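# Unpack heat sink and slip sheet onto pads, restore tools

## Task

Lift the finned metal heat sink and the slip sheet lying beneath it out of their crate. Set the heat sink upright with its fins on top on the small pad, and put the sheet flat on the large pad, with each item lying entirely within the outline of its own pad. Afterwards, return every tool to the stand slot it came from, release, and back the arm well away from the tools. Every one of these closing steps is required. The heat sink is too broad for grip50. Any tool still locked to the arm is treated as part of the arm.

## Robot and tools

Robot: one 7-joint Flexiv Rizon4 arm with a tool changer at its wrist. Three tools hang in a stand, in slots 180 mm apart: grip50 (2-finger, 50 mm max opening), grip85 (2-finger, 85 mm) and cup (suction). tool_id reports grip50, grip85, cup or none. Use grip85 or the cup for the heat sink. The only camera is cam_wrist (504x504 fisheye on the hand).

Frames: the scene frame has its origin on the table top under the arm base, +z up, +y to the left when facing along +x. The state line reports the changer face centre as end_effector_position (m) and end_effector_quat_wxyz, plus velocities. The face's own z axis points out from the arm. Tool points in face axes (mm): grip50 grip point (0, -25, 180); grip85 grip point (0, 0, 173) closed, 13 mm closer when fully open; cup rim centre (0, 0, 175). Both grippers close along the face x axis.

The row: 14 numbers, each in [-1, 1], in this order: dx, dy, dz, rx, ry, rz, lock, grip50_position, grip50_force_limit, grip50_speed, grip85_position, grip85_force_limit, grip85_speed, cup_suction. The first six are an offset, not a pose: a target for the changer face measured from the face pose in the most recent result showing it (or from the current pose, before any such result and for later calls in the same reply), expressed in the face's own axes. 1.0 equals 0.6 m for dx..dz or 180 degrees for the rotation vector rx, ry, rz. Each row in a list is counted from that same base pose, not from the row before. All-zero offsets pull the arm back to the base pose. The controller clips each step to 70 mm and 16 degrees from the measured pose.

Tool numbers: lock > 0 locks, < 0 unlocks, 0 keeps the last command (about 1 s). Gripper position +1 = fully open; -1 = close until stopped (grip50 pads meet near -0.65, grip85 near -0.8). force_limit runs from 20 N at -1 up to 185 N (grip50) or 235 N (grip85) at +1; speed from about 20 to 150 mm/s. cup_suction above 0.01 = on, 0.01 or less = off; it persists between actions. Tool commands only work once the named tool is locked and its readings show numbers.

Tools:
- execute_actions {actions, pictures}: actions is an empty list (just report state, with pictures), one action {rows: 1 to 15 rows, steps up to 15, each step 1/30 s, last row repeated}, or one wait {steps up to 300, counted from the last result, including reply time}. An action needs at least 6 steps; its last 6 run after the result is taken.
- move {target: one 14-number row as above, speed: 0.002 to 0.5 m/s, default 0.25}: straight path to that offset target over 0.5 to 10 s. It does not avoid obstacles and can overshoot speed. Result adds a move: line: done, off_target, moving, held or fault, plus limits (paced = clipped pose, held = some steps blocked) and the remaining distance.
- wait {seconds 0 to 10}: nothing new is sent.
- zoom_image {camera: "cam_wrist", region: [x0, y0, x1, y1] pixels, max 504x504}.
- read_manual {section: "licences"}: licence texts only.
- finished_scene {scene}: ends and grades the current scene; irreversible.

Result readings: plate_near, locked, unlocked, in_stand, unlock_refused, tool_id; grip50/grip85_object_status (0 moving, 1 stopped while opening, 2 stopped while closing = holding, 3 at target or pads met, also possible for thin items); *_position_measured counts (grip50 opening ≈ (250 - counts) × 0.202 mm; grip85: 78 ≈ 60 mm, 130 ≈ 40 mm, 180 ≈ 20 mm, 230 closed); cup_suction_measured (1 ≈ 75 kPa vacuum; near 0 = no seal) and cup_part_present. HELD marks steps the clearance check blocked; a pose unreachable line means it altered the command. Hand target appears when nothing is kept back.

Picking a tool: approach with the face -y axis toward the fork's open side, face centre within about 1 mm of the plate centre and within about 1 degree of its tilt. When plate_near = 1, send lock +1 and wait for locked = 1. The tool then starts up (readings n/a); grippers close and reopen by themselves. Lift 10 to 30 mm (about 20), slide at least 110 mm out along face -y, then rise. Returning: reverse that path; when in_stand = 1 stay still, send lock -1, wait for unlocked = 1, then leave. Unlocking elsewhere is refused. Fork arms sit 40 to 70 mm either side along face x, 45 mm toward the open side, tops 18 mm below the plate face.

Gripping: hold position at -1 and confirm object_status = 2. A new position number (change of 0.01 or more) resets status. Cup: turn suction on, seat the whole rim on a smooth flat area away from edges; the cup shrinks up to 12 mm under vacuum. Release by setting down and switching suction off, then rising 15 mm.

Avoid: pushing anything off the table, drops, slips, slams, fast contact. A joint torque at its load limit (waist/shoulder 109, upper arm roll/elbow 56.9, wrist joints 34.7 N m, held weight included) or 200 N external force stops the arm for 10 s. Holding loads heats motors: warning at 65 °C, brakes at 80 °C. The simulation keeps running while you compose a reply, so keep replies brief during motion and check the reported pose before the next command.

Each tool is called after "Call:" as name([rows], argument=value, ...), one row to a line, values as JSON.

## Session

Call:
execute_actions(actions=[])

Scene clock: 0.00 s of 9600.00 s.
end_effector_position=(+0.4370, +0.0180, +0.3404) locked=0 unlocked=1 plate_near=0 in_stand=0 unlock_refused=0 tool_id=none grip50_position_measured=n/a grip50_object_status=n/a grip85_position_measured=n/a grip85_object_status=n/a cup_suction_measured=n/a cup_part_present=n/a end_effector_quat_wxyz=(+0.002, +1.000, +0.019, -0.003) end_effector_velocity=(+0.000, +0.000, +0.000) end_effector_angular_velocity=(+0.000, -0.001, +0.000)
Joint positions: [ 0.209 -0.111  0.049  2.369 -0.008  0.903  0.267]
Joint velocities: [ 0.     0.     0.    -0.     0.     0.001  0.   ]
Hand target: +0.437, +0.018, +0.340; +0.002, +1.000, +0.019, -0.003
camera_calibration (this result's frames):
cam_wrist: T_world_to_cam=[[0.999745, 0.0220217, 0.00505037, -0.438431], [0.0193052, -0.948755, 0.315422, -0.0367386], [0.0117377, -0.315244, -0.948938, 0.376389], [0, 0, 0, 1]] pos_world=[0.434611, 0.0934533, 0.370972]

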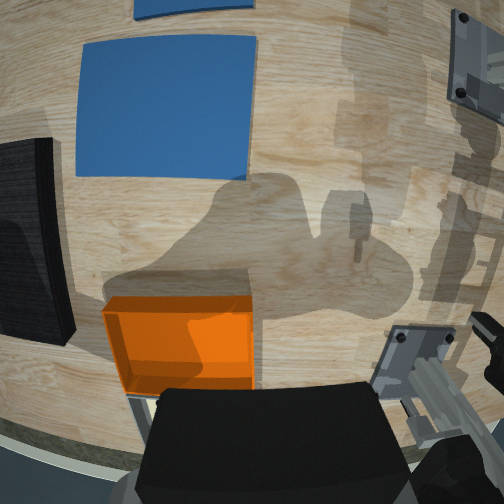

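Call:
zoom_image(camera="cam_wrist", region=[65,0,265,200])

Call:
move(target=[0.3322,0.0257,-0.232,0,0,0.0477,0,1,0,0,1,-0.5,1,0], speed=0.4)

Call:
zoom_image(camera="cam_wrist", region=[170,205,330,365])

Call:
move(target=[0,0,0,0,0,-0.5,0,1,0,0,1,-0.5,1,0], speed=0.5)

Call:
zoom_image(camera="cam_wrist", region=[170,205,330,365])

Call:
zoom_image(camera="cam_wrist", region=[110,170,390,400])

Region (65, 0, 265, 200) of cam_wrist's 504x504 image, scaled by 2.520, with more detail than that image has.

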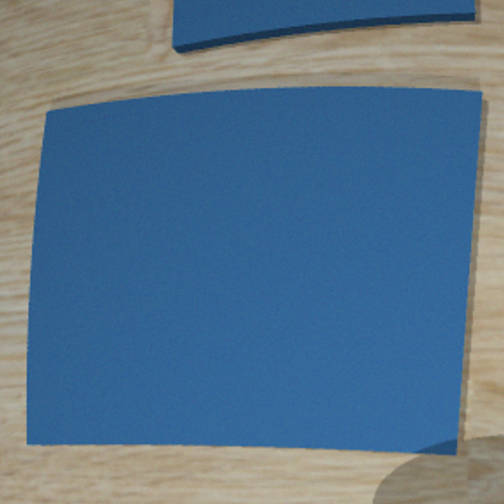

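Scene clock: 1.70 s of 9600.00 s.
end_effector_position=(+0.6379, +0.0113, +0.4785) locked=0 unlocked=1 plate_near=0 in_stand=0 unlock_refused=0 tool_id=none grip50_position_measured=n/a grip50_object_status=n/a grip85_position_measured=n/a grip85_object_status=n/a cup_suction_measured=n/a cup_part_present=n/a end_effector_quat_wxyz=(+0.002, +0.998, -0.056, -0.003) end_effector_velocity=(-0.000, +0.000, +0.001) end_effector_angular_velocity=(+0.001, -0.001, +0.000)
Joint positions: [ 0.208 -0.345 -0.067  1.612  0.025  0.38   0.288]
Joint velocities: [ 0.     0.001  0.    -0.     0.    -0.    -0.   ]
Hand target: +0.638, +0.011, +0.479; +0.002, +0.998, -0.056, -0.003
Off the commanded pose: 0.000 m, 0 deg.
Kept back: nothing.
move: done
camera_calibration (this result's frames):
cam_wrist: T_world_to_cam=[[0.991821, -0.12752, 0.00539194, -0.633188], [-0.122689, -0.940901, 0.315679, -0.000213525], [-0.0351821, -0.313759, -0.948851, 0.532813], [0, 0, 0, 1]] pos_world=[0.646729, 0.0862297, 0.509041]

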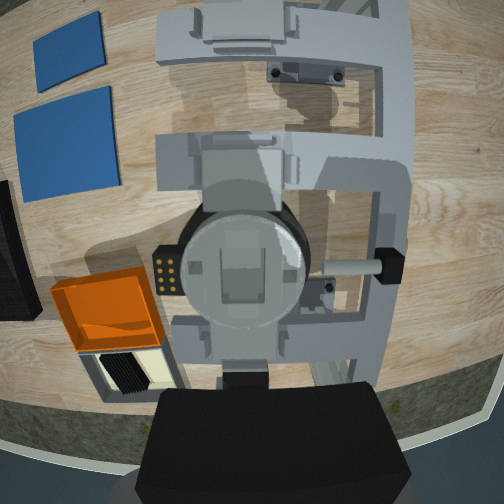

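Region (170, 205, 330, 365) of cam_wrist's 504x504 image, scaled by 3.150, with more detail than that image has.

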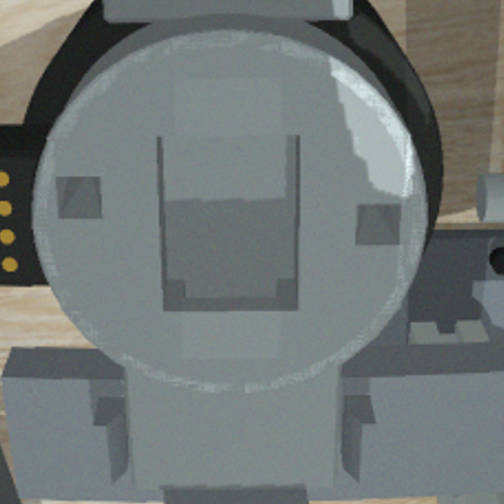

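Scene clock: 3.70 s of 9600.00 s.
end_effector_position=(+0.6378, +0.0113, +0.4785) locked=0 unlocked=1 plate_near=0 in_stand=0 unlock_refused=0 tool_id=none grip50_position_measured=n/a grip50_object_status=n/a grip85_position_measured=n/a grip85_object_status=n/a cup_suction_measured=n/a cup_part_present=n/a end_effector_quat_wxyz=(-0.001, +0.745, +0.667, -0.003) end_effector_velocity=(+0.000, +0.000, -0.000) end_effector_angular_velocity=(+0.000, -0.000, +0.000)
Joint positions: [ 0.045 -0.366  0.129  1.595 -0.048  0.381 -1.235]
Joint velocities: [ 0. -0. -0.  0.  0.  0. -0.]
Hand target: +0.638, +0.011, +0.478; -0.001, +0.745, +0.667, -0.004
Off the commanded pose: 0.000 m, 0 deg.
Kept back: nothing.
move: done
camera_calibration (this result's frames):
cam_wrist: T_world_to_cam=[[0.127272, 0.991844, 0.00684946, -0.09505], [0.944078, -0.123255, 0.30582, -0.685141], [0.30417, -0.0324559, -0.952065, 0.314788], [0, 0, 0, 1]] pos_world=[0.563175, 0.0200447, 0.509879]

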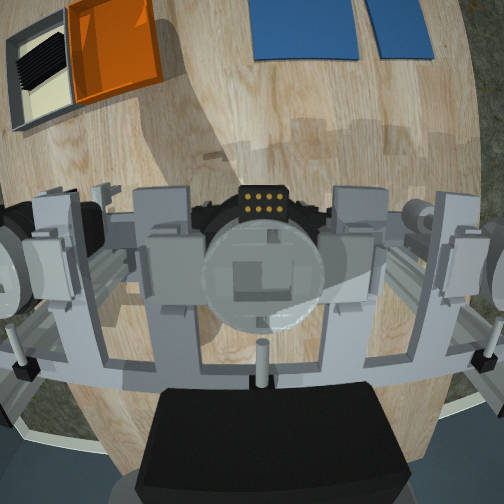

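Region (170, 205, 330, 365) of cam_wrist's 504x504 image, scaled by 3.150, with more detail than that image has.

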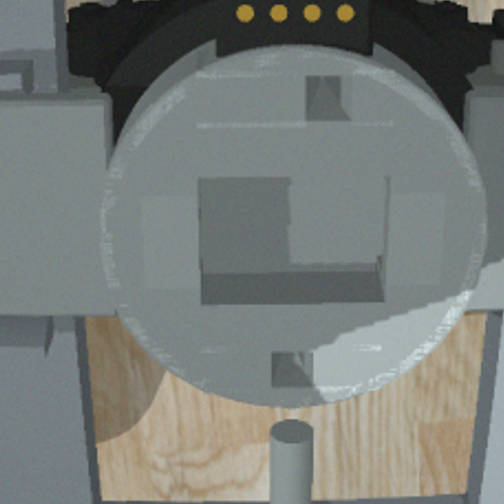

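Region (110, 170, 390, 400) of cam_wrist's 504x504 image, scaled by 1.800, with more detail than that image has; it fills the top 414 rows of this view, and the rest is white.

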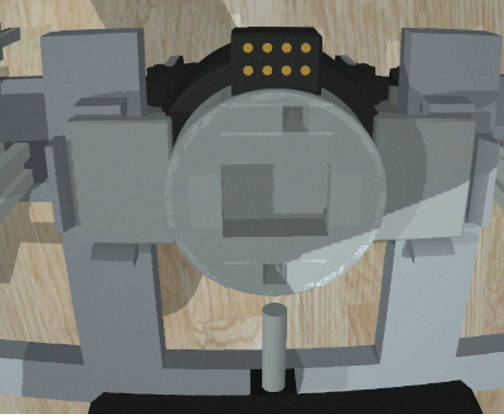

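Call:
zoom_image(camera="cam_wrist", region=[140,340,420,504])

Call:
zoom_image(camera="cam_wrist", region=[0,170,252,400])

Call:
zoom_image(camera="cam_wrist", region=[252,170,504,400])

Region (140, 340, 420, 504) of cam_wrist's 504x504 image, scaled by 1.800, with more detail than that image has; it fills the top 295 rows of this view, and the rest is white.

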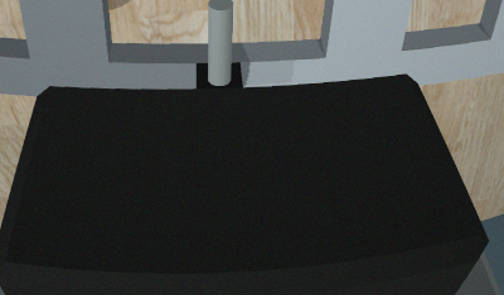

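Region (0, 170, 252, 400) of cam_wrist's 504x504 image, scaled by 2.000, with more detail than that image has; it fills the top 460 rows of this view, and the rest is white.

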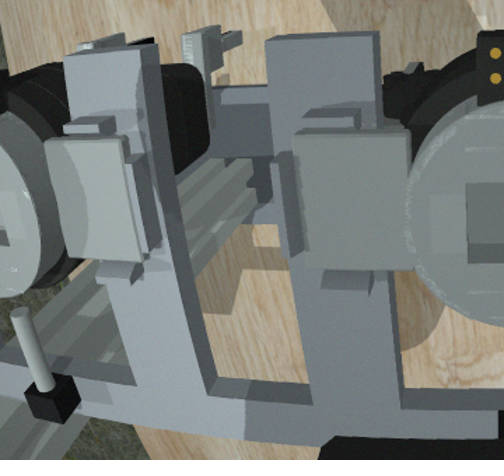

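Region (252, 170, 504, 400) of cam_wrist's 504x504 image, scaled by 2.000, with more detail than that image has; it fills the top 460 rows of this view, and the rest is white.

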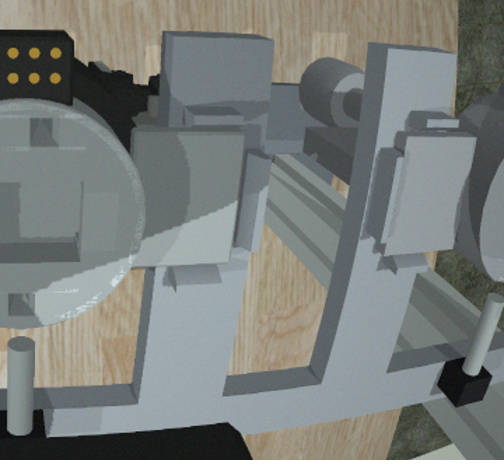

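Call:
move(target=[0.011,-0.0062,0.162,0,0,0.004,0,1,0,0,1,-0.5,1,0], speed=0.3)

Call:
move(target=[0,0,0.039,0,0,0,0,1,0,0,1,-0.5,1,0], speed=0.03)

Scene clock: 6.00 s of 9600.00 s.
end_effector_position=(+0.6342, +0.0179, +0.3813) locked=0 unlocked=1 plate_near=0 in_stand=0 unlock_refused=0 tool_id=none grip50_position_measured=n/a grip50_object_status=n/a grip85_position_measured=n/a grip85_object_status=n/a cup_suction_measured=n/a cup_part_present=n/a end_effector_quat_wxyz=(-0.001, +0.749, +0.662, -0.004) end_effector_velocity=(-0.000, +0.000, -0.000) end_effector_angular_velocity=(+0.000, +0.000, -0.000)
Joint positions: [ 0.058 -0.463  0.123  1.732 -0.065  0.614 -1.199]
Joint velocities: [ 0.  0. -0.  0.  0. -0.  0.]
Hand target: +0.634, +0.018, +0.381; -0.001, +0.749, +0.662, -0.003
Off the commanded pose: 0.000 m, 0 deg.
Kept back: nothing.
move: done
camera_calibration (this result's frames):
cam_wrist: T_world_to_cam=[[0.139824, 0.990152, 0.00687243, -0.108443], [0.942488, -0.135215, 0.305668, -0.649907], [0.303587, -0.0362626, -0.952113, 0.223956], [0, 0, 0, 1]] pos_world=[0.559703, 0.027619, 0.412632]

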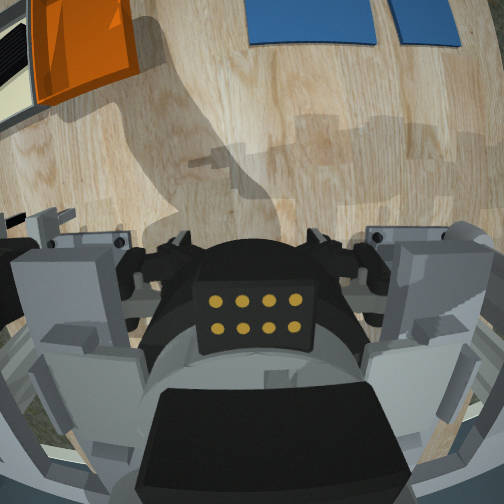

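Scene clock: 7.00 s of 9600.00 s.
end_effector_position=(+0.6342, +0.0178, +0.3582) locked=0 unlocked=1 plate_near=1 in_stand=1 unlock_refused=0 tool_id=none grip50_position_measured=n/a grip50_object_status=n/a grip85_position_measured=n/a grip85_object_status=n/a cup_suction_measured=n/a cup_part_present=n/a end_effector_quat_wxyz=(-0.001, +0.749, +0.662, -0.003) end_effector_velocity=(-0.000, -0.000, -0.000) end_effector_angular_velocity=(+0.000, +0.000, -0.001)
Joint positions: [ 0.06  -0.494  0.119  1.753 -0.07   0.668 -1.196]
Joint velocities: [-0.     0.    -0.    -0.     0.001 -0.     0.   ]
Hand target: +0.634, +0.018, +0.358; -0.001, +0.749, +0.662, -0.003
Off the commanded pose: 0.000 m, 0 deg.
Kept back: nothing.
move: done
camera_calibration (this result's frames):
cam_wrist: T_world_to_cam=[[0.139875, 0.990143, 0.00718415, -0.108275], [0.942264, -0.135334, 0.306305, -0.642961], [0.304258, -0.0360752, -0.951906, 0.201473], [0, 0, 0, 1]] pos_world=[0.559684, 0.0274614, 0.389503]

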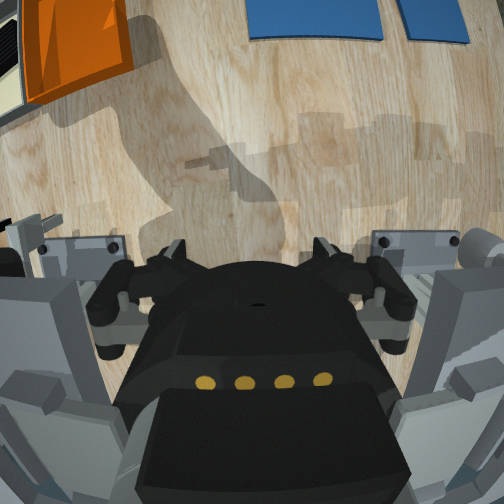

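Call:
execute_actions([
  {"rows":[[0,0,0,0,0,0,1,1,0,0,1,-0.5,1,0]],"steps":15},
])

Call:
execute_actions([
  {"steps":23},
])

Scene clock: 7.47 s of 9600.00 s.
end_effector_position=(+0.6342, +0.0178, +0.3582) locked=0 unlocked=0 plate_near=1 in_stand=1 unlock_refused=0 tool_id=none grip50_position_measured=n/a grip50_object_status=n/a grip85_position_measured=n/a grip85_object_status=n/a cup_suction_measured=n/a cup_part_present=n/a end_effector_quat_wxyz=(-0.001, +0.749, +0.662, -0.003) end_effector_velocity=(-0.000, +0.000, -0.000) end_effector_angular_velocity=(+0.000, +0.000, +0.000)
Joint positions: [ 0.06  -0.494  0.119  1.753 -0.07   0.668 -1.196]
Joint velocities: [ 0.001  0.    -0.     0.     0.001 -0.     0.   ]
Steps of this call (steps 1 to 5: nothing new was sent; steps 6 to 14: the first 9 steps of this action). Readings (end_effector_position | what the end effector reports):
6: (+0.6342, +0.0178, +0.3582) | locked=0 unlocked=0 plate_near=1 in_stand=1 unlock_refused=0 tool_id=none grip50_position_measured=n/a grip50_object_status=n/a grip85_position_measured=n/a grip85_object_status=n/a cup_suction_measured=n/a cup_part_present=n/a
7: (+0.6342, +0.0178, +0.3582) | locked=0 unlocked=0 plate_near=1 in_stand=1 unlock_refused=0 tool_id=none grip50_position_measured=n/a grip50_object_status=n/a grip85_position_measured=n/a grip85_object_status=n/a cup_suction_measured=n/a cup_part_present=n/a
9: (+0.6342, +0.0178, +0.3582) | locked=0 unlocked=0 plate_near=1 in_stand=1 unlock_refused=0 tool_id=none grip50_position_measured=n/a grip50_object_status=n/a grip85_position_measured=n/a grip85_object_status=n/a cup_suction_measured=n/a cup_part_present=n/a
13: (+0.6342, +0.0178, +0.3582) | locked=0 unlocked=0 plate_near=1 in_stand=1 unlock_refused=0 tool_id=none grip50_position_measured=n/a grip50_object_status=n/a grip85_position_measured=n/a grip85_object_status=n/a cup_suction_measured=n/a cup_part_present=n/a
14: the state above

Scene clock: 8.23 s of 9600.00 s.
end_effector_position=(+0.6344, +0.0178, +0.3585) locked=1 unlocked=0 plate_near=1 in_stand=1 unlock_refused=0 tool_id=grip85 grip50_position_measured=n/a grip50_object_status=n/a grip85_position_measured=n/a grip85_object_status=n/a cup_suction_measured=n/a cup_part_present=n/a end_effector_quat_wxyz=(-0.000, +0.749, +0.662, -0.003) end_effector_velocity=(-0.000, -0.000, -0.000) end_effector_angular_velocity=(+0.000, +0.000, -0.000)
Joint positions: [ 0.06  -0.494  0.119  1.753 -0.07   0.668 -1.196]
Joint velocities: [-0.    -0.     0.    -0.     0.001 -0.    -0.   ]
Hand target: +0.634, +0.018, +0.358; -0.001, +0.749, +0.662, -0.003
Off the commanded pose: 0.000 m, 0 deg.
Kept back: nothing.
Steps of this call (steps 1 to 6: the last 6 steps of your previous action; steps 7 to 23: nothing new was sent). Readings (end_effector_position | what the end effector reports):
1: (+0.6342, +0.0178, +0.3582) | locked=0 unlocked=0 plate_near=1 in_stand=1 unlock_refused=0 tool_id=none grip50_position_measured=n/a grip50_object_status=n/a grip85_position_measured=n/a grip85_object_status=n/a cup_suction_measured=n/a cup_part_present=n/a
2: (+0.6342, +0.0178, +0.3582) | locked=0 unlocked=0 plate_near=1 in_stand=1 unlock_refused=0 tool_id=none grip50_position_measured=n/a grip50_object_status=n/a grip85_position_measured=n/a grip85_object_status=n/a cup_suction_measured=n/a cup_part_present=n/a
4: (+0.6342, +0.0178, +0.3582) | locked=0 unlocked=0 plate_near=1 in_stand=1 unlock_refused=0 tool_id=none grip50_position_measured=n/a grip50_object_status=n/a grip85_position_measured=n/a grip85_object_status=n/a cup_suction_measured=n/a cup_part_present=n/a
8: (+0.6342, +0.0178, +0.3582) | locked=0 unlocked=0 plate_near=1 in_stand=1 unlock_refused=0 tool_id=none grip50_position_measured=n/a grip50_object_status=n/a grip85_position_measured=n/a grip85_object_status=n/a cup_suction_measured=n/a cup_part_present=n/a
23: the state above

Scene 2 grip85 slot (middle): (0.6344, 0.0178, 0.3585), quat (0, .749, .662, -.003).

Call:
move(target=[0,0,-0.0333,0,0,0,0,1,0,0,1,-0.5,1,0], speed=0.1)

Call:
move(target=[0,-0.25,0,0,0,0,0,1,0,0,1,-0.5,1,0], speed=0.3)

Call:
zoom_image(camera="cam_wrist", region=[240,0,504,200])

Scene clock: 9.17 s of 9600.00 s.
end_effector_position=(+0.6346, +0.0179, +0.3787) locked=1 unlocked=0 plate_near=1 in_stand=0 unlock_refused=0 tool_id=grip85 grip50_position_measured=n/a grip50_object_status=n/a grip85_position_measured=n/a grip85_object_status=n/a cup_suction_measured=n/a cup_part_present=n/a end_effector_quat_wxyz=(-0.000, +0.749, +0.662, -0.003) end_effector_velocity=(+0.000, -0.000, +0.000) end_effector_angular_velocity=(-0.000, -0.001, +0.001)
Joint positions: [ 0.058 -0.466  0.122  1.735 -0.066  0.622 -1.199]
Joint velocities: [-0.    -0.     0.     0.    -0.001  0.001 -0.   ]
Hand target: +0.634, +0.018, +0.378; -0.000, +0.749, +0.662, -0.003
Off the commanded pose: 0.000 m, 0 deg.
Kept back: nothing.
move: done
camera_calibration (this result's frames):
cam_wrist: T_world_to_cam=[[0.13989, 0.990139, 0.00749386, -0.108753], [0.941862, -0.135397, 0.307513, -0.64973], [0.305495, -0.0359599, -0.951514, 0.21995], [0, 0, 0, 1]] pos_world=[0.559975, 0.0276188, 0.409901]

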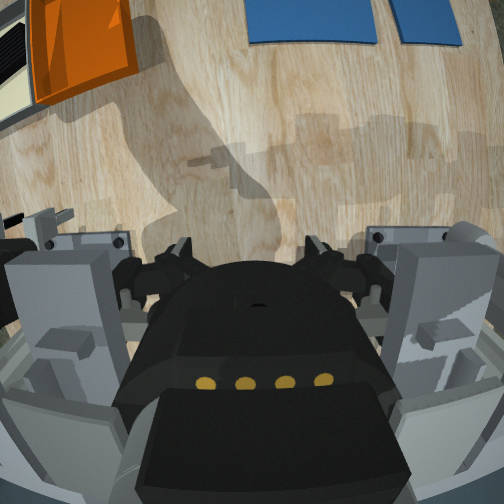

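Scene clock: 10.07 s of 9600.00 s.
end_effector_position=(+0.4855, +0.0363, +0.3790) locked=1 unlocked=0 plate_near=1 in_stand=0 unlock_refused=0 tool_id=grip85 grip50_position_measured=n/a grip50_object_status=n/a grip85_position_measured=n/a grip85_object_status=n/a cup_suction_measured=n/a cup_part_present=n/a end_effector_quat_wxyz=(+0.000, +0.749, +0.662, -0.003) end_effector_velocity=(+0.000, +0.000, -0.000) end_effector_angular_velocity=(+0.000, +0.001, +0.000)
Joint positions: [ 0.064 -0.16   0.202  2.175 -0.043  0.757 -1.112]
Joint velocities: [-0.    -0.001  0.    -0.     0.    -0.    -0.   ]
Hand target: +0.486, +0.036, +0.379; +0.000, +0.749, +0.662, -0.003
Off the commanded pose: 0.000 m, 0 deg.
Kept back: nothing.
move: done
camera_calibration (this result's frames):
cam_wrist: T_world_to_cam=[[0.139777, 0.99016, 0.00674548, -0.105709], [0.941821, -0.13505, 0.307791, -0.507038], [0.305673, -0.036669, -0.95143, 0.266378], [0, 0, 0, 1]] pos_world=[0.41089, 0.0459612, 0.410215]

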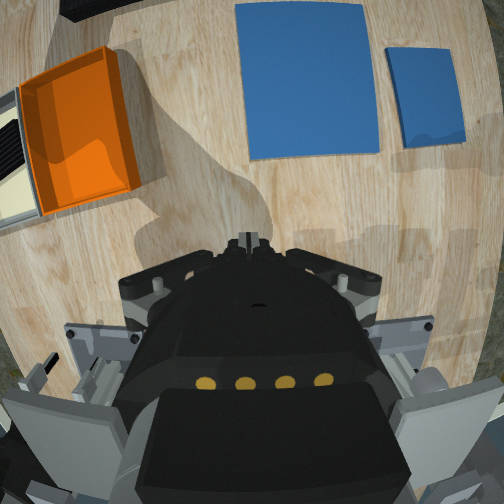

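Region (240, 0, 504, 200) of cam_wrist's 504x504 image, scaled by 1.909, with more detail than that image has; it fills the top 382 rows of this view, and the rest is white.

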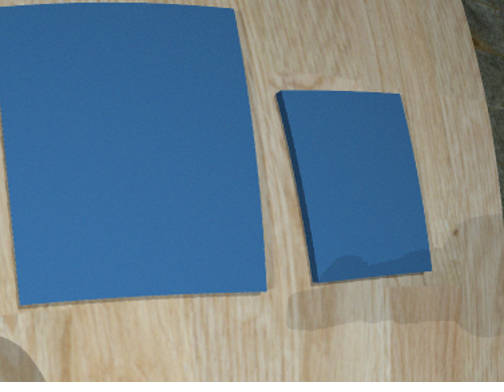

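Call:
move(target=[-0.702,-0.157,0.098,0,0,0.4605,0,1,0,0,1,-0.5,1,0], speed=0.5)

Call:
zoom_image(camera="cam_wrist", region=[130,40,370,280])

Scene clock: 13.13 s of 9600.00 s.
end_effector_position=(+0.3404, -0.3694, +0.3215) locked=1 unlocked=0 plate_near=1 in_stand=0 unlock_refused=0 tool_id=grip85 grip50_position_measured=n/a grip50_object_status=n/a grip85_position_measured=3 grip85_object_status=3 cup_suction_measured=n/a cup_part_present=n/a end_effector_quat_wxyz=(+0.000, +1.000, -0.000, -0.002) end_effector_velocity=(-0.000, -0.000, +0.000) end_effector_angular_velocity=(-0.000, -0.000, +0.000)
Joint positions: [-0.389 -0.276 -0.259  2.219  0.115  0.907 -0.688]
Joint velocities: [-0.     0.001 -0.     0.    -0.    -0.     0.   ]
Hand target: +0.340, -0.369, +0.322; +0.000, +1.000, +0.000, -0.002
Off the commanded pose: 0.001 m, 0 deg.
Kept back: nothing.
move: done
camera_calibration (this result's frames):
cam_wrist: T_world_to_cam=[[0.999824, -0.0169842, 0.00798943, -0.348608], [-0.018628, -0.950073, 0.311471, -0.382753], [0.00230044, -0.311565, -0.950222, 0.242496], [0, 0, 0, 1]] pos_world=[0.340859, -0.294011, 0.352427]

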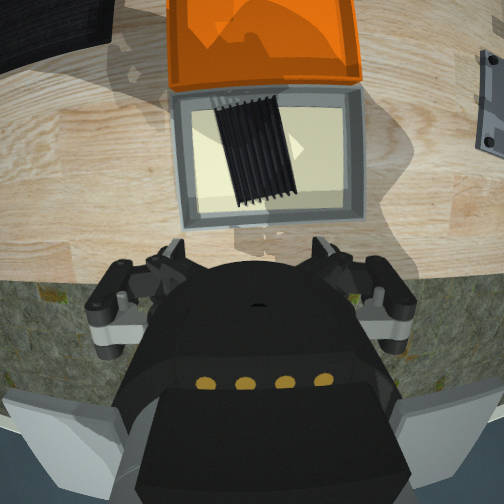

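Region (130, 40, 370, 280) of cam_wrist's 504x504 image, scaled by 2.100, with more detail than that image has.

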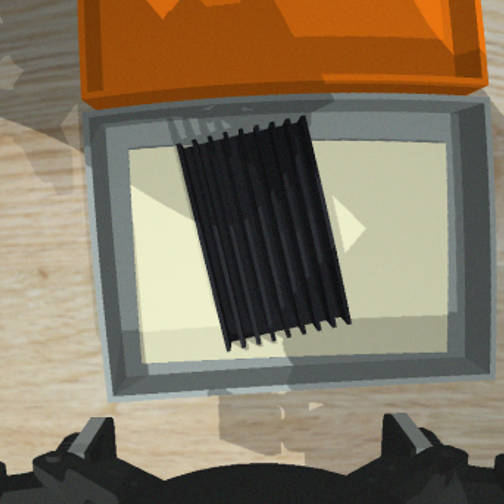

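Call:
move(target=[0.016,-0.1078,0.125,0,0,-0.0675,0,1,0,0,0.8,-0.5,1,0], speed=0.3)

Scene clock: 14.43 s of 9600.00 s.
end_effector_position=(+0.3496, -0.3048, +0.2465) locked=1 unlocked=0 plate_near=1 in_stand=0 unlock_refused=0 tool_id=grip85 grip50_position_measured=n/a grip50_object_status=n/a grip85_position_measured=28 grip85_object_status=3 cup_suction_measured=n/a cup_part_present=n/a end_effector_quat_wxyz=(+0.000, +0.994, +0.106, -0.002) end_effector_velocity=(+0.000, +0.000, +0.000) end_effector_angular_velocity=(+0.000, +0.000, +0.000)
Joint positions: [-0.341 -0.415 -0.156  2.331  0.161  1.161 -0.801]
Joint velocities: [ 0.     0.001 -0.    -0.    -0.    -0.001  0.   ]
Hand target: +0.350, -0.305, +0.247; +0.000, +0.994, +0.106, -0.002
Off the commanded pose: 0.000 m, 0 deg.
Kept back: nothing.
move: done
camera_calibration (this result's frames):
cam_wrist: T_world_to_cam=[[0.980972, 0.194005, 0.00742236, -0.285005], [0.182126, -0.932806, 0.310972, -0.362698], [0.0672537, -0.303703, -0.95039, 0.17106], [0, 0, 0, 1]] pos_world=[0.334134, -0.231082, 0.277478]

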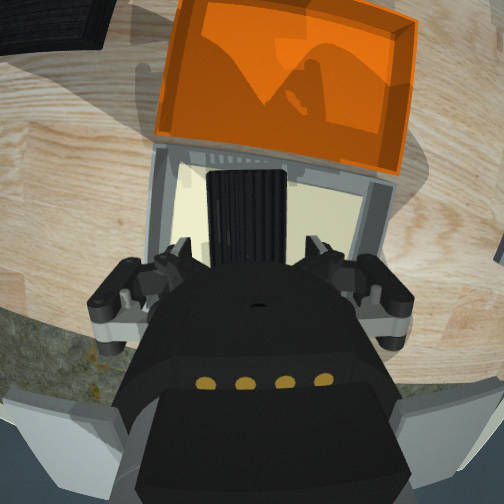

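Centered. Descend and grip.

Call:
move(target=[0,0,0.077,0,0,0,0,1,0,0,0.8,-0.5,1,0], speed=0.1)

Call:
move(target=[0,0,0,0,0,0,0,1,0,0,-1,-0.5,0,0])

Scene clock: 15.43 s of 9600.00 s.
end_effector_position=(+0.3493, -0.3048, +0.2003) locked=1 unlocked=0 plate_near=1 in_stand=0 unlock_refused=0 tool_id=grip85 grip50_position_measured=n/a grip50_object_status=n/a grip85_position_measured=28 grip85_object_status=3 cup_suction_measured=n/a cup_part_present=n/a end_effector_quat_wxyz=(-0.000, +0.994, +0.106, -0.002) end_effector_velocity=(+0.000, +0.000, +0.000) end_effector_angular_velocity=(+0.000, -0.000, +0.000)
Joint positions: [-0.369 -0.557 -0.113  2.304  0.213  1.277 -0.839]
Joint velocities: [ 0.001  0.001 -0.    -0.     0.    -0.001 -0.   ]
Hand target: +0.349, -0.305, +0.200; -0.000, +0.994, +0.106, -0.002
Off the commanded pose: 0.000 m, 0 deg.
Kept back: nothing.
move: done
camera_calibration (this result's frames):
cam_wrist: T_world_to_cam=[[0.981017, 0.193786, 0.00723795, -0.284452], [0.182001, -0.932959, 0.310584, -0.348189], [0.0669397, -0.303371, -0.950518, 0.127392], [0, 0, 0, 1]] pos_world=[0.333895, -0.231076, 0.231289]

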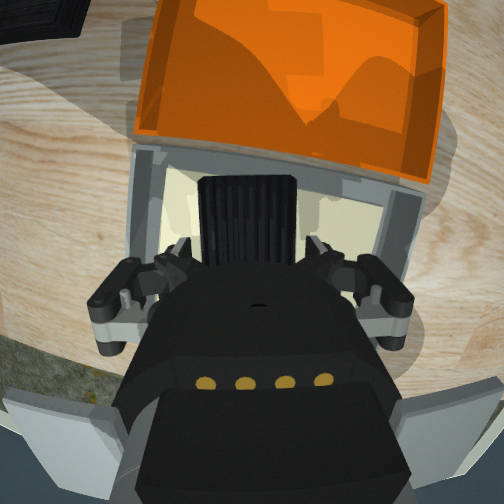

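Scene clock: 15.97 s of 9600.00 s.
end_effector_position=(+0.3495, -0.3049, +0.2005) locked=1 unlocked=0 plate_near=1 in_stand=0 unlock_refused=0 tool_id=grip85 grip50_position_measured=n/a grip50_object_status=n/a grip85_position_measured=80 grip85_object_status=2 cup_suction_measured=n/a cup_part_present=n/a end_effector_quat_wxyz=(+0.000, +0.994, +0.106, -0.002) end_effector_velocity=(-0.000, -0.000, -0.000) end_effector_angular_velocity=(+0.000, +0.000, -0.000)
Joint positions: [-0.369 -0.557 -0.113  2.304  0.213  1.277 -0.839]
Joint velocities: [-0.     0.     0.    -0.    -0.    -0.001  0.   ]
Hand target: +0.349, -0.305, +0.200; -0.000, +0.994, +0.106, -0.002
Off the commanded pose: 0.000 m, 0 deg.
Kept back: nothing.
move: done
camera_calibration (this result's frames):
cam_wrist: T_world_to_cam=[[0.981007, 0.193819, 0.00776483, -0.284689], [0.181846, -0.932863, 0.310965, -0.348348], [0.0675144, -0.303647, -0.95039, 0.127242], [0, 0, 0, 1]] pos_world=[0.334037, -0.231146, 0.231464]

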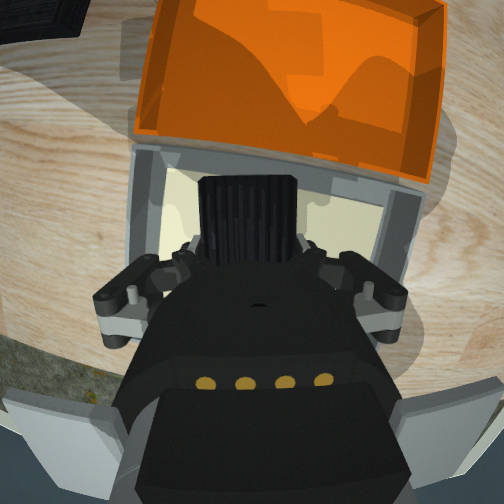

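Call:
move(target=[0.048,0.0153,-0.13,0,0,0,0,1,0,0,-1,-0.5,0,0], speed=0.2)

Scene clock: 17.07 s of 9600.00 s.
end_effector_position=(+0.3797, -0.3076, +0.2782) locked=1 unlocked=0 plate_near=1 in_stand=0 unlock_refused=0 tool_id=grip85 grip50_position_measured=n/a grip50_object_status=n/a grip85_position_measured=80 grip85_object_status=2 cup_suction_measured=n/a cup_part_present=n/a end_effector_quat_wxyz=(+0.000, +0.994, +0.106, -0.002) end_effector_velocity=(+0.000, -0.000, -0.000) end_effector_angular_velocity=(+0.000, +0.000, -0.000)
Joint positions: [-0.314 -0.362 -0.171  2.263  0.122  1.042 -0.75 ]
Joint velocities: [ 0. -0. -0. -0.  0. -0.  0.]
Hand target: +0.380, -0.308, +0.278; +0.000, +0.994, +0.106, -0.002
Off the commanded pose: 0.000 m, 0 deg.
Kept back: nothing.
move: done
camera_calibration (this result's frames):
cam_wrist: T_world_to_cam=[[0.980992, 0.193904, 0.00746085, -0.314334], [0.182016, -0.932815, 0.311008, -0.38061], [0.0672654, -0.303739, -0.950378, 0.19825], [0, 0, 0, 1]] pos_world=[0.364301, -0.233872, 0.30913]

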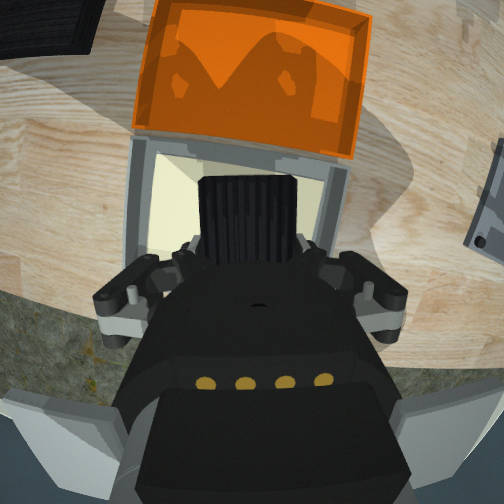

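Call:
move(target=[0.1865,-1,0.062,0,0,-0.4517,0,1,0,0,-1,-0.5,0,0], speed=0.4)

Scene clock: 19.57 s of 9600.00 s.
end_effector_position=(+0.3622, +0.3002, +0.2390) locked=1 unlocked=0 plate_near=1 in_stand=0 unlock_refused=0 tool_id=grip85 grip50_position_measured=n/a grip50_object_status=n/a grip85_position_measured=80 grip85_object_status=2 cup_suction_measured=n/a cup_part_present=n/a end_effector_quat_wxyz=(+0.001, +0.685, +0.728, -0.004) end_effector_velocity=(+0.000, +0.000, +0.000) end_effector_angular_velocity=(+0.000, -0.000, -0.000)
Joint positions: [ 0.539 -0.474  0.287  2.33  -0.353  1.19  -0.464]
Joint velocities: [ 0.  0.  0. -0.  0.  0.  0.]
Hand target: +0.362, +0.300, +0.239; +0.001, +0.685, +0.728, -0.003
Off the commanded pose: 0.003 m, 0 deg.
Kept back: nothing.
move: done
camera_calibration (this result's frames):
cam_wrist: T_world_to_cam=[[-0.0440851, 0.999015, 0.0049642, -0.284482], [0.950822, 0.0404325, 0.307087, -0.367987], [0.306584, 0.018258, -0.951669, 0.163757], [0, 0, 0, 1]] pos_world=[0.287143, 0.296091, 0.270258]

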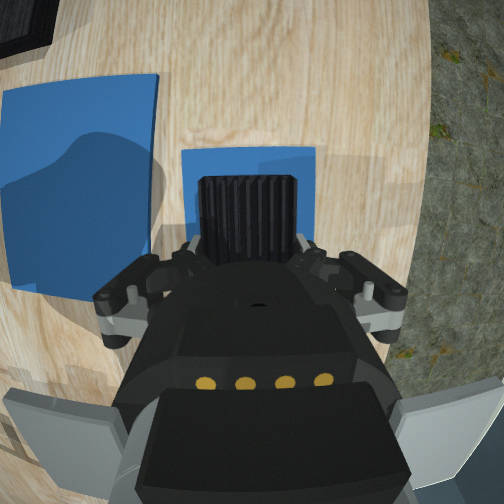

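Call:
move(target=[0.001,0,0.0567,0,0,0,0,1,0,0,-1,-0.5,0,0], speed=0.04)

Scene clock: 20.90 s of 9600.00 s.
end_effector_position=(+0.3624, +0.3009, +0.2056) locked=1 unlocked=0 plate_near=1 in_stand=0 unlock_refused=0 tool_id=grip85 grip50_position_measured=n/a grip50_object_status=n/a grip85_position_measured=80 grip85_object_status=2 cup_suction_measured=n/a cup_part_present=n/a end_effector_quat_wxyz=(+0.001, +0.685, +0.728, -0.003) end_effector_velocity=(-0.000, +0.000, -0.000) end_effector_angular_velocity=(-0.000, +0.000, +0.000)
Joint positions: [ 0.591 -0.558  0.211  2.342 -0.415  1.294 -0.418]
Joint velocities: [ 0.    -0.     0.    -0.     0.    -0.001 -0.   ]
Hand target: +0.362, +0.301, +0.205; +0.001, +0.685, +0.728, -0.004
Off the commanded pose: 0.001 m, 0 deg.
Kept back: nothing.
move: done
camera_calibration (this result's frames):
cam_wrist: T_world_to_cam=[[-0.0440413, 0.99901, 0.00633251, -0.285347], [0.950518, 0.0399506, 0.30809, -0.357879], [0.307532, 0.0195879, -0.951336, 0.131058], [0, 0, 0, 1]] pos_world=[0.287298, 0.296795, 0.236746]

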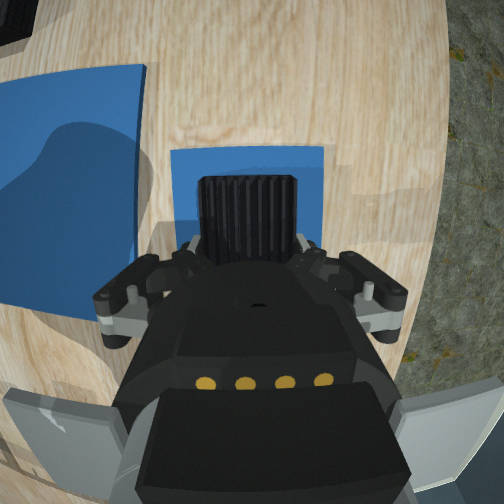

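Just touching. Release and rise.

Call:
move(target=[0,0,-0.0005,0,0,0,0,1,0,0,1,-0.5,0.5,0])

Call:
move(target=[0,0.03,-0.07,0,0,0,0,1,0,0,1,-0.5,0.5,0], speed=0.3)

Scene clock: 21.83 s of 9600.00 s.
end_effector_position=(+0.3624, +0.3009, +0.2057) locked=1 unlocked=0 plate_near=1 in_stand=0 unlock_refused=0 tool_id=grip85 grip50_position_measured=n/a grip50_object_status=n/a grip85_position_measured=3 grip85_object_status=3 cup_suction_measured=n/a cup_part_present=n/a end_effector_quat_wxyz=(+0.001, +0.685, +0.728, -0.003) end_effector_velocity=(+0.000, +0.000, +0.000) end_effector_angular_velocity=(+0.000, -0.000, +0.000)
Joint positions: [ 0.591 -0.558  0.212  2.342 -0.414  1.294 -0.418]
Joint velocities: [ 0.  0. -0. -0. -0.  0.  0.]
Hand target: +0.362, +0.301, +0.206; +0.001, +0.685, +0.728, -0.003
Off the commanded pose: 0.000 m, 0 deg.
Kept back: nothing.
move: done
camera_calibration (this result's frames):
cam_wrist: T_world_to_cam=[[-0.0440582, 0.99901, 0.00622533, -0.285318], [0.950543, 0.0400014, 0.308005, -0.357904], [0.307451, 0.0194876, -0.951364, 0.131313], [0, 0, 0, 1]] pos_world=[0.287261, 0.296793, 0.236939]

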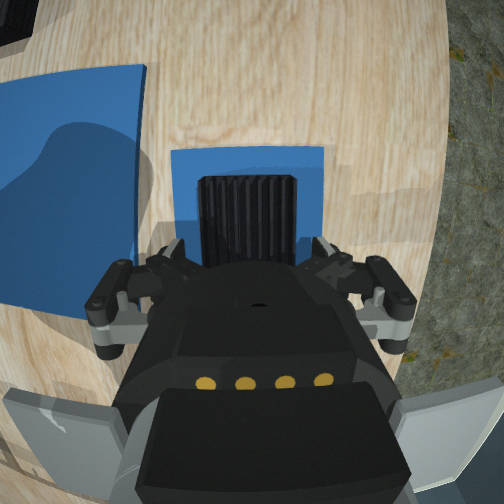

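Scene clock: 22.53 s of 9600.00 s.
end_effector_position=(+0.3805, +0.3023, +0.2477) locked=1 unlocked=0 plate_near=1 in_stand=0 unlock_refused=0 tool_id=grip85 grip50_position_measured=n/a grip50_object_status=n/a grip85_position_measured=3 grip85_object_status=3 cup_suction_measured=n/a cup_part_present=n/a end_effector_quat_wxyz=(+0.001, +0.685, +0.728, -0.003) end_effector_velocity=(-0.000, +0.000, -0.000) end_effector_angular_velocity=(-0.000, -0.000, +0.001)
Joint positions: [ 0.508 -0.475  0.304  2.281 -0.333  1.142 -0.505]
Joint velocities: [ 0.    -0.     0.     0.    -0.001 -0.     0.   ]
Hand target: +0.380, +0.302, +0.248; +0.001, +0.685, +0.728, -0.003
Off the commanded pose: 0.000 m, 0 deg.
Kept back: nothing.
move: done
camera_calibration (this result's frames):
cam_wrist: T_world_to_cam=[[-0.0440823, 0.999007, 0.00649085, -0.286199], [0.950464, 0.0399374, 0.308258, -0.388169], [0.307693, 0.019758, -0.951281, 0.165463], [0, 0, 0, 1]] pos_world=[0.305412, 0.298148, 0.278915]

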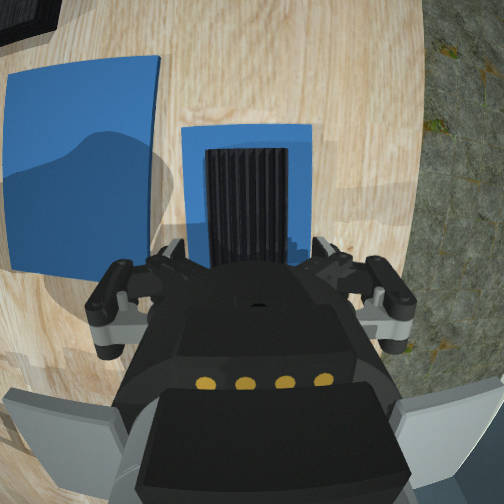

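Call:
move(target=[-0.46,0.1805,-0.2175,0,0,0.0587,0,1,0,0,1,-0.5,0.5,0], speed=0.45)

Scene clock: 23.97 s of 9600.00 s.
end_effector_position=(+0.5057, +0.0347, +0.3787) locked=1 unlocked=0 plate_near=1 in_stand=0 unlock_refused=0 tool_id=grip85 grip50_position_measured=n/a grip50_object_status=n/a grip85_position_measured=3 grip85_object_status=3 cup_suction_measured=n/a cup_part_present=n/a end_effector_quat_wxyz=(-0.000, +0.749, +0.662, -0.002) end_effector_velocity=(-0.000, -0.000, -0.000) end_effector_angular_velocity=(+0.001, +0.000, -0.001)
Joint positions: [ 0.044 -0.206  0.21   2.12  -0.055  0.747 -1.118]
Joint velocities: [-0.    -0.     0.     0.     0.001  0.001  0.   ]
Hand target: +0.506, +0.035, +0.379; -0.000, +0.749, +0.662, -0.002
Off the commanded pose: 0.001 m, 0 deg.
Kept back: nothing.
move: done
camera_calibration (this result's frames):
cam_wrist: T_world_to_cam=[[0.139947, 0.990125, 0.0082293, -0.107637], [0.941539, -0.135643, 0.308391, -0.526217], [0.306462, -0.0354101, -0.951224, 0.259342], [0, 0, 0, 1]] pos_world=[0.431039, 0.0443799, 0.409859]

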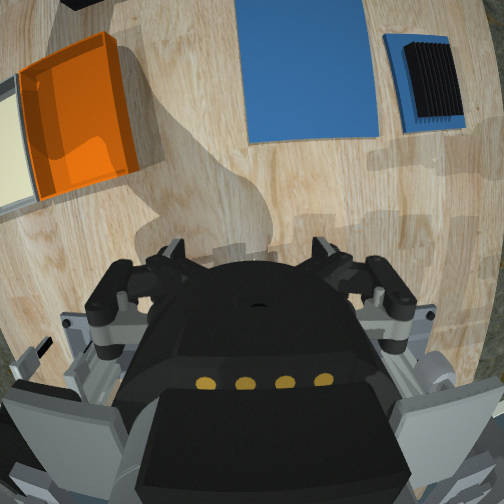

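Call:
move(target=[-0.0016,0.2161,-0.0004,0,0,0,0,1,0,0,1,-0.5,0.5,0], speed=0.25)

Call:
move(target=[0,0,0.034,0,0,0,0,1,0,0,1,-0.5,0.5,0], speed=0.04)

Call:
execute_actions([
  {"rows":[[0,0,0,0,0,0,-1,1,0,0,1,-0.5,0.5,0]],"steps":15},
])

Call:
execute_actions([
  {"steps":23},
])

Scene clock: 25.13 s of 9600.00 s.
end_effector_position=(+0.6344, +0.0179, +0.3787) locked=1 unlocked=0 plate_near=1 in_stand=0 unlock_refused=0 tool_id=grip85 grip50_position_measured=n/a grip50_object_status=n/a grip85_position_measured=3 grip85_object_status=3 cup_suction_measured=n/a cup_part_present=n/a end_effector_quat_wxyz=(-0.000, +0.750, +0.662, -0.002) end_effector_velocity=(+0.000, +0.000, +0.001) end_effector_angular_velocity=(+0.000, -0.001, +0.000)
Joint positions: [ 0.042 -0.468  0.141  1.734 -0.076  0.624 -1.193]
Joint velocities: [ 0.     0.001  0.    -0.     0.    -0.     0.   ]
Hand target: +0.634, +0.018, +0.379; -0.000, +0.750, +0.662, -0.002
Off the commanded pose: 0.000 m, 0 deg.
Kept back: nothing.
move: done
camera_calibration (this result's frames):
cam_wrist: T_world_to_cam=[[0.139986, 0.990115, 0.00877636, -0.109215], [0.941583, -0.135856, 0.308163, -0.64968], [0.306309, -0.0348747, -0.951293, 0.219412], [0, 0, 0, 1]] pos_world=[0.559808, 0.0275241, 0.409891]

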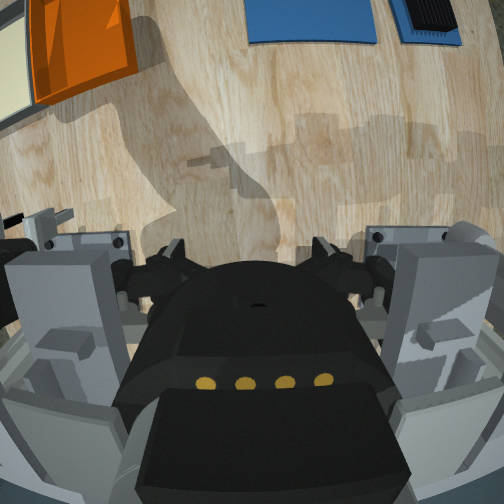

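Scene clock: 25.87 s of 9600.00 s.
end_effector_position=(+0.6344, +0.0178, +0.3585) locked=1 unlocked=0 plate_near=1 in_stand=1 unlock_refused=0 tool_id=grip85 grip50_position_measured=n/a grip50_object_status=n/a grip85_position_measured=3 grip85_object_status=3 cup_suction_measured=n/a cup_part_present=n/a end_effector_quat_wxyz=(-0.000, +0.750, +0.662, -0.002) end_effector_velocity=(+0.000, +0.000, +0.000) end_effector_angular_velocity=(-0.000, -0.001, +0.001)
Joint positions: [ 0.044 -0.496  0.138  1.753 -0.081  0.671 -1.19 ]
Joint velocities: [ 0.     0.    -0.    -0.    -0.001  0.001  0.   ]
Hand target: +0.634, +0.018, +0.358; -0.000, +0.750, +0.662, -0.002
Off the commanded pose: 0.000 m, 0 deg.
Kept back: nothing.
move: done
camera_calibration (this result's frames):
cam_wrist: T_world_to_cam=[[0.139986, 0.990112, 0.00902859, -0.109056], [0.941463, -0.13592, 0.308502, -0.643516], [0.306679, -0.0346857, -0.951181, 0.199872], [0, 0, 0, 1]] pos_world=[0.559816, 0.0274435, 0.389625]

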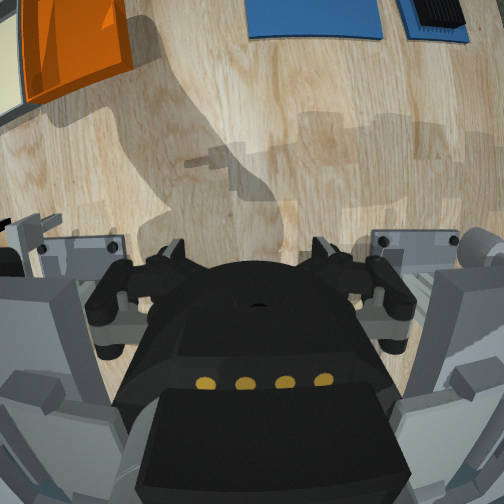

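Scene clock: 26.17 s of 9600.00 s.
end_effector_position=(+0.6343, +0.0178, +0.3583) locked=0 unlocked=0 plate_near=1 in_stand=1 unlock_refused=0 tool_id=none grip50_position_measured=n/a grip50_object_status=n/a grip85_position_measured=n/a grip85_object_status=n/a cup_suction_measured=n/a cup_part_present=n/a end_effector_quat_wxyz=(-0.001, +0.750, +0.662, -0.002) end_effector_velocity=(+0.000, -0.000, +0.000) end_effector_angular_velocity=(+0.001, -0.000, -0.000)
Joint positions: [ 0.044 -0.496  0.138  1.753 -0.081  0.671 -1.19 ]
Joint velocities: [-0.    -0.    -0.    -0.     0.001  0.    -0.   ]
Steps of this call (steps 1 to 9: the first 9 steps of this action). Readings (end_effector_position | what the end effector reports):
1: (+0.6343, +0.0178, +0.3583) | locked=1 unlocked=0 plate_near=1 in_stand=1 unlock_refused=0 tool_id=grip85 grip50_position_measured=n/a grip50_object_status=n/a grip85_position_measured=3 grip85_object_status=3 cup_suction_measured=n/a cup_part_present=n/a
2: (+0.6343, +0.0178, +0.3583) | locked=1 unlocked=0 plate_near=1 in_stand=1 unlock_refused=0 tool_id=grip85 grip50_position_measured=n/a grip50_object_status=n/a grip85_position_measured=3 grip85_object_status=3 cup_suction_measured=n/a cup_part_present=n/a
4: (+0.6343, +0.0178, +0.3583) | locked=1 unlocked=0 plate_near=1 in_stand=1 unlock_refused=0 tool_id=grip85 grip50_position_measured=n/a grip50_object_status=n/a grip85_position_measured=3 grip85_object_status=3 cup_suction_measured=n/a cup_part_present=n/a
8: (+0.6343, +0.0178, +0.3583) | locked=0 unlocked=0 plate_near=1 in_stand=1 unlock_refused=0 tool_id=none grip50_position_measured=n/a grip50_object_status=n/a grip85_position_measured=n/a grip85_object_status=n/a cup_suction_measured=n/a cup_part_present=n/a
9: the state above

Scene clock: 26.93 s of 9600.00 s.
end_effector_position=(+0.6343, +0.0178, +0.3583) locked=0 unlocked=1 plate_near=1 in_stand=1 unlock_refused=0 tool_id=none grip50_position_measured=n/a grip50_object_status=n/a grip85_position_measured=n/a grip85_object_status=n/a cup_suction_measured=n/a cup_part_present=n/a end_effector_quat_wxyz=(-0.001, +0.750, +0.662, -0.002) end_effector_velocity=(+0.000, -0.000, +0.000) end_effector_angular_velocity=(-0.000, -0.001, +0.000)
Joint positions: [ 0.044 -0.496  0.138  1.753 -0.081  0.671 -1.19 ]
Joint velocities: [-0.  0.  0. -0. -0.  0. -0.]
Hand target: +0.634, +0.018, +0.358; -0.000, +0.750, +0.662, -0.002
Off the commanded pose: 0.000 m, 0 deg.
Kept back: nothing.
Steps of this call (steps 1 to 6: the last 6 steps of your previous action; steps 7 to 23: nothing new was sent). Readings (end_effector_position | what the end effector reports):
1: (+0.6343, +0.0178, +0.3583) | locked=0 unlocked=0 plate_near=1 in_stand=1 unlock_refused=0 tool_id=none grip50_position_measured=n/a grip50_object_status=n/a grip85_position_measured=n/a grip85_object_status=n/a cup_suction_measured=n/a cup_part_present=n/a
2: (+0.6343, +0.0178, +0.3583) | locked=0 unlocked=0 plate_near=1 in_stand=1 unlock_refused=0 tool_id=none grip50_position_measured=n/a grip50_object_status=n/a grip85_position_measured=n/a grip85_object_status=n/a cup_suction_measured=n/a cup_part_present=n/a
4: (+0.6343, +0.0178, +0.3583) | locked=0 unlocked=0 plate_near=1 in_stand=1 unlock_refused=0 tool_id=none grip50_position_measured=n/a grip50_object_status=n/a grip85_position_measured=n/a grip85_object_status=n/a cup_suction_measured=n/a cup_part_present=n/a
8: (+0.6343, +0.0178, +0.3583) | locked=0 unlocked=0 plate_near=1 in_stand=1 unlock_refused=0 tool_id=none grip50_position_measured=n/a grip50_object_status=n/a grip85_position_measured=n/a grip85_object_status=n/a cup_suction_measured=n/a cup_part_present=n/a
23: the state above


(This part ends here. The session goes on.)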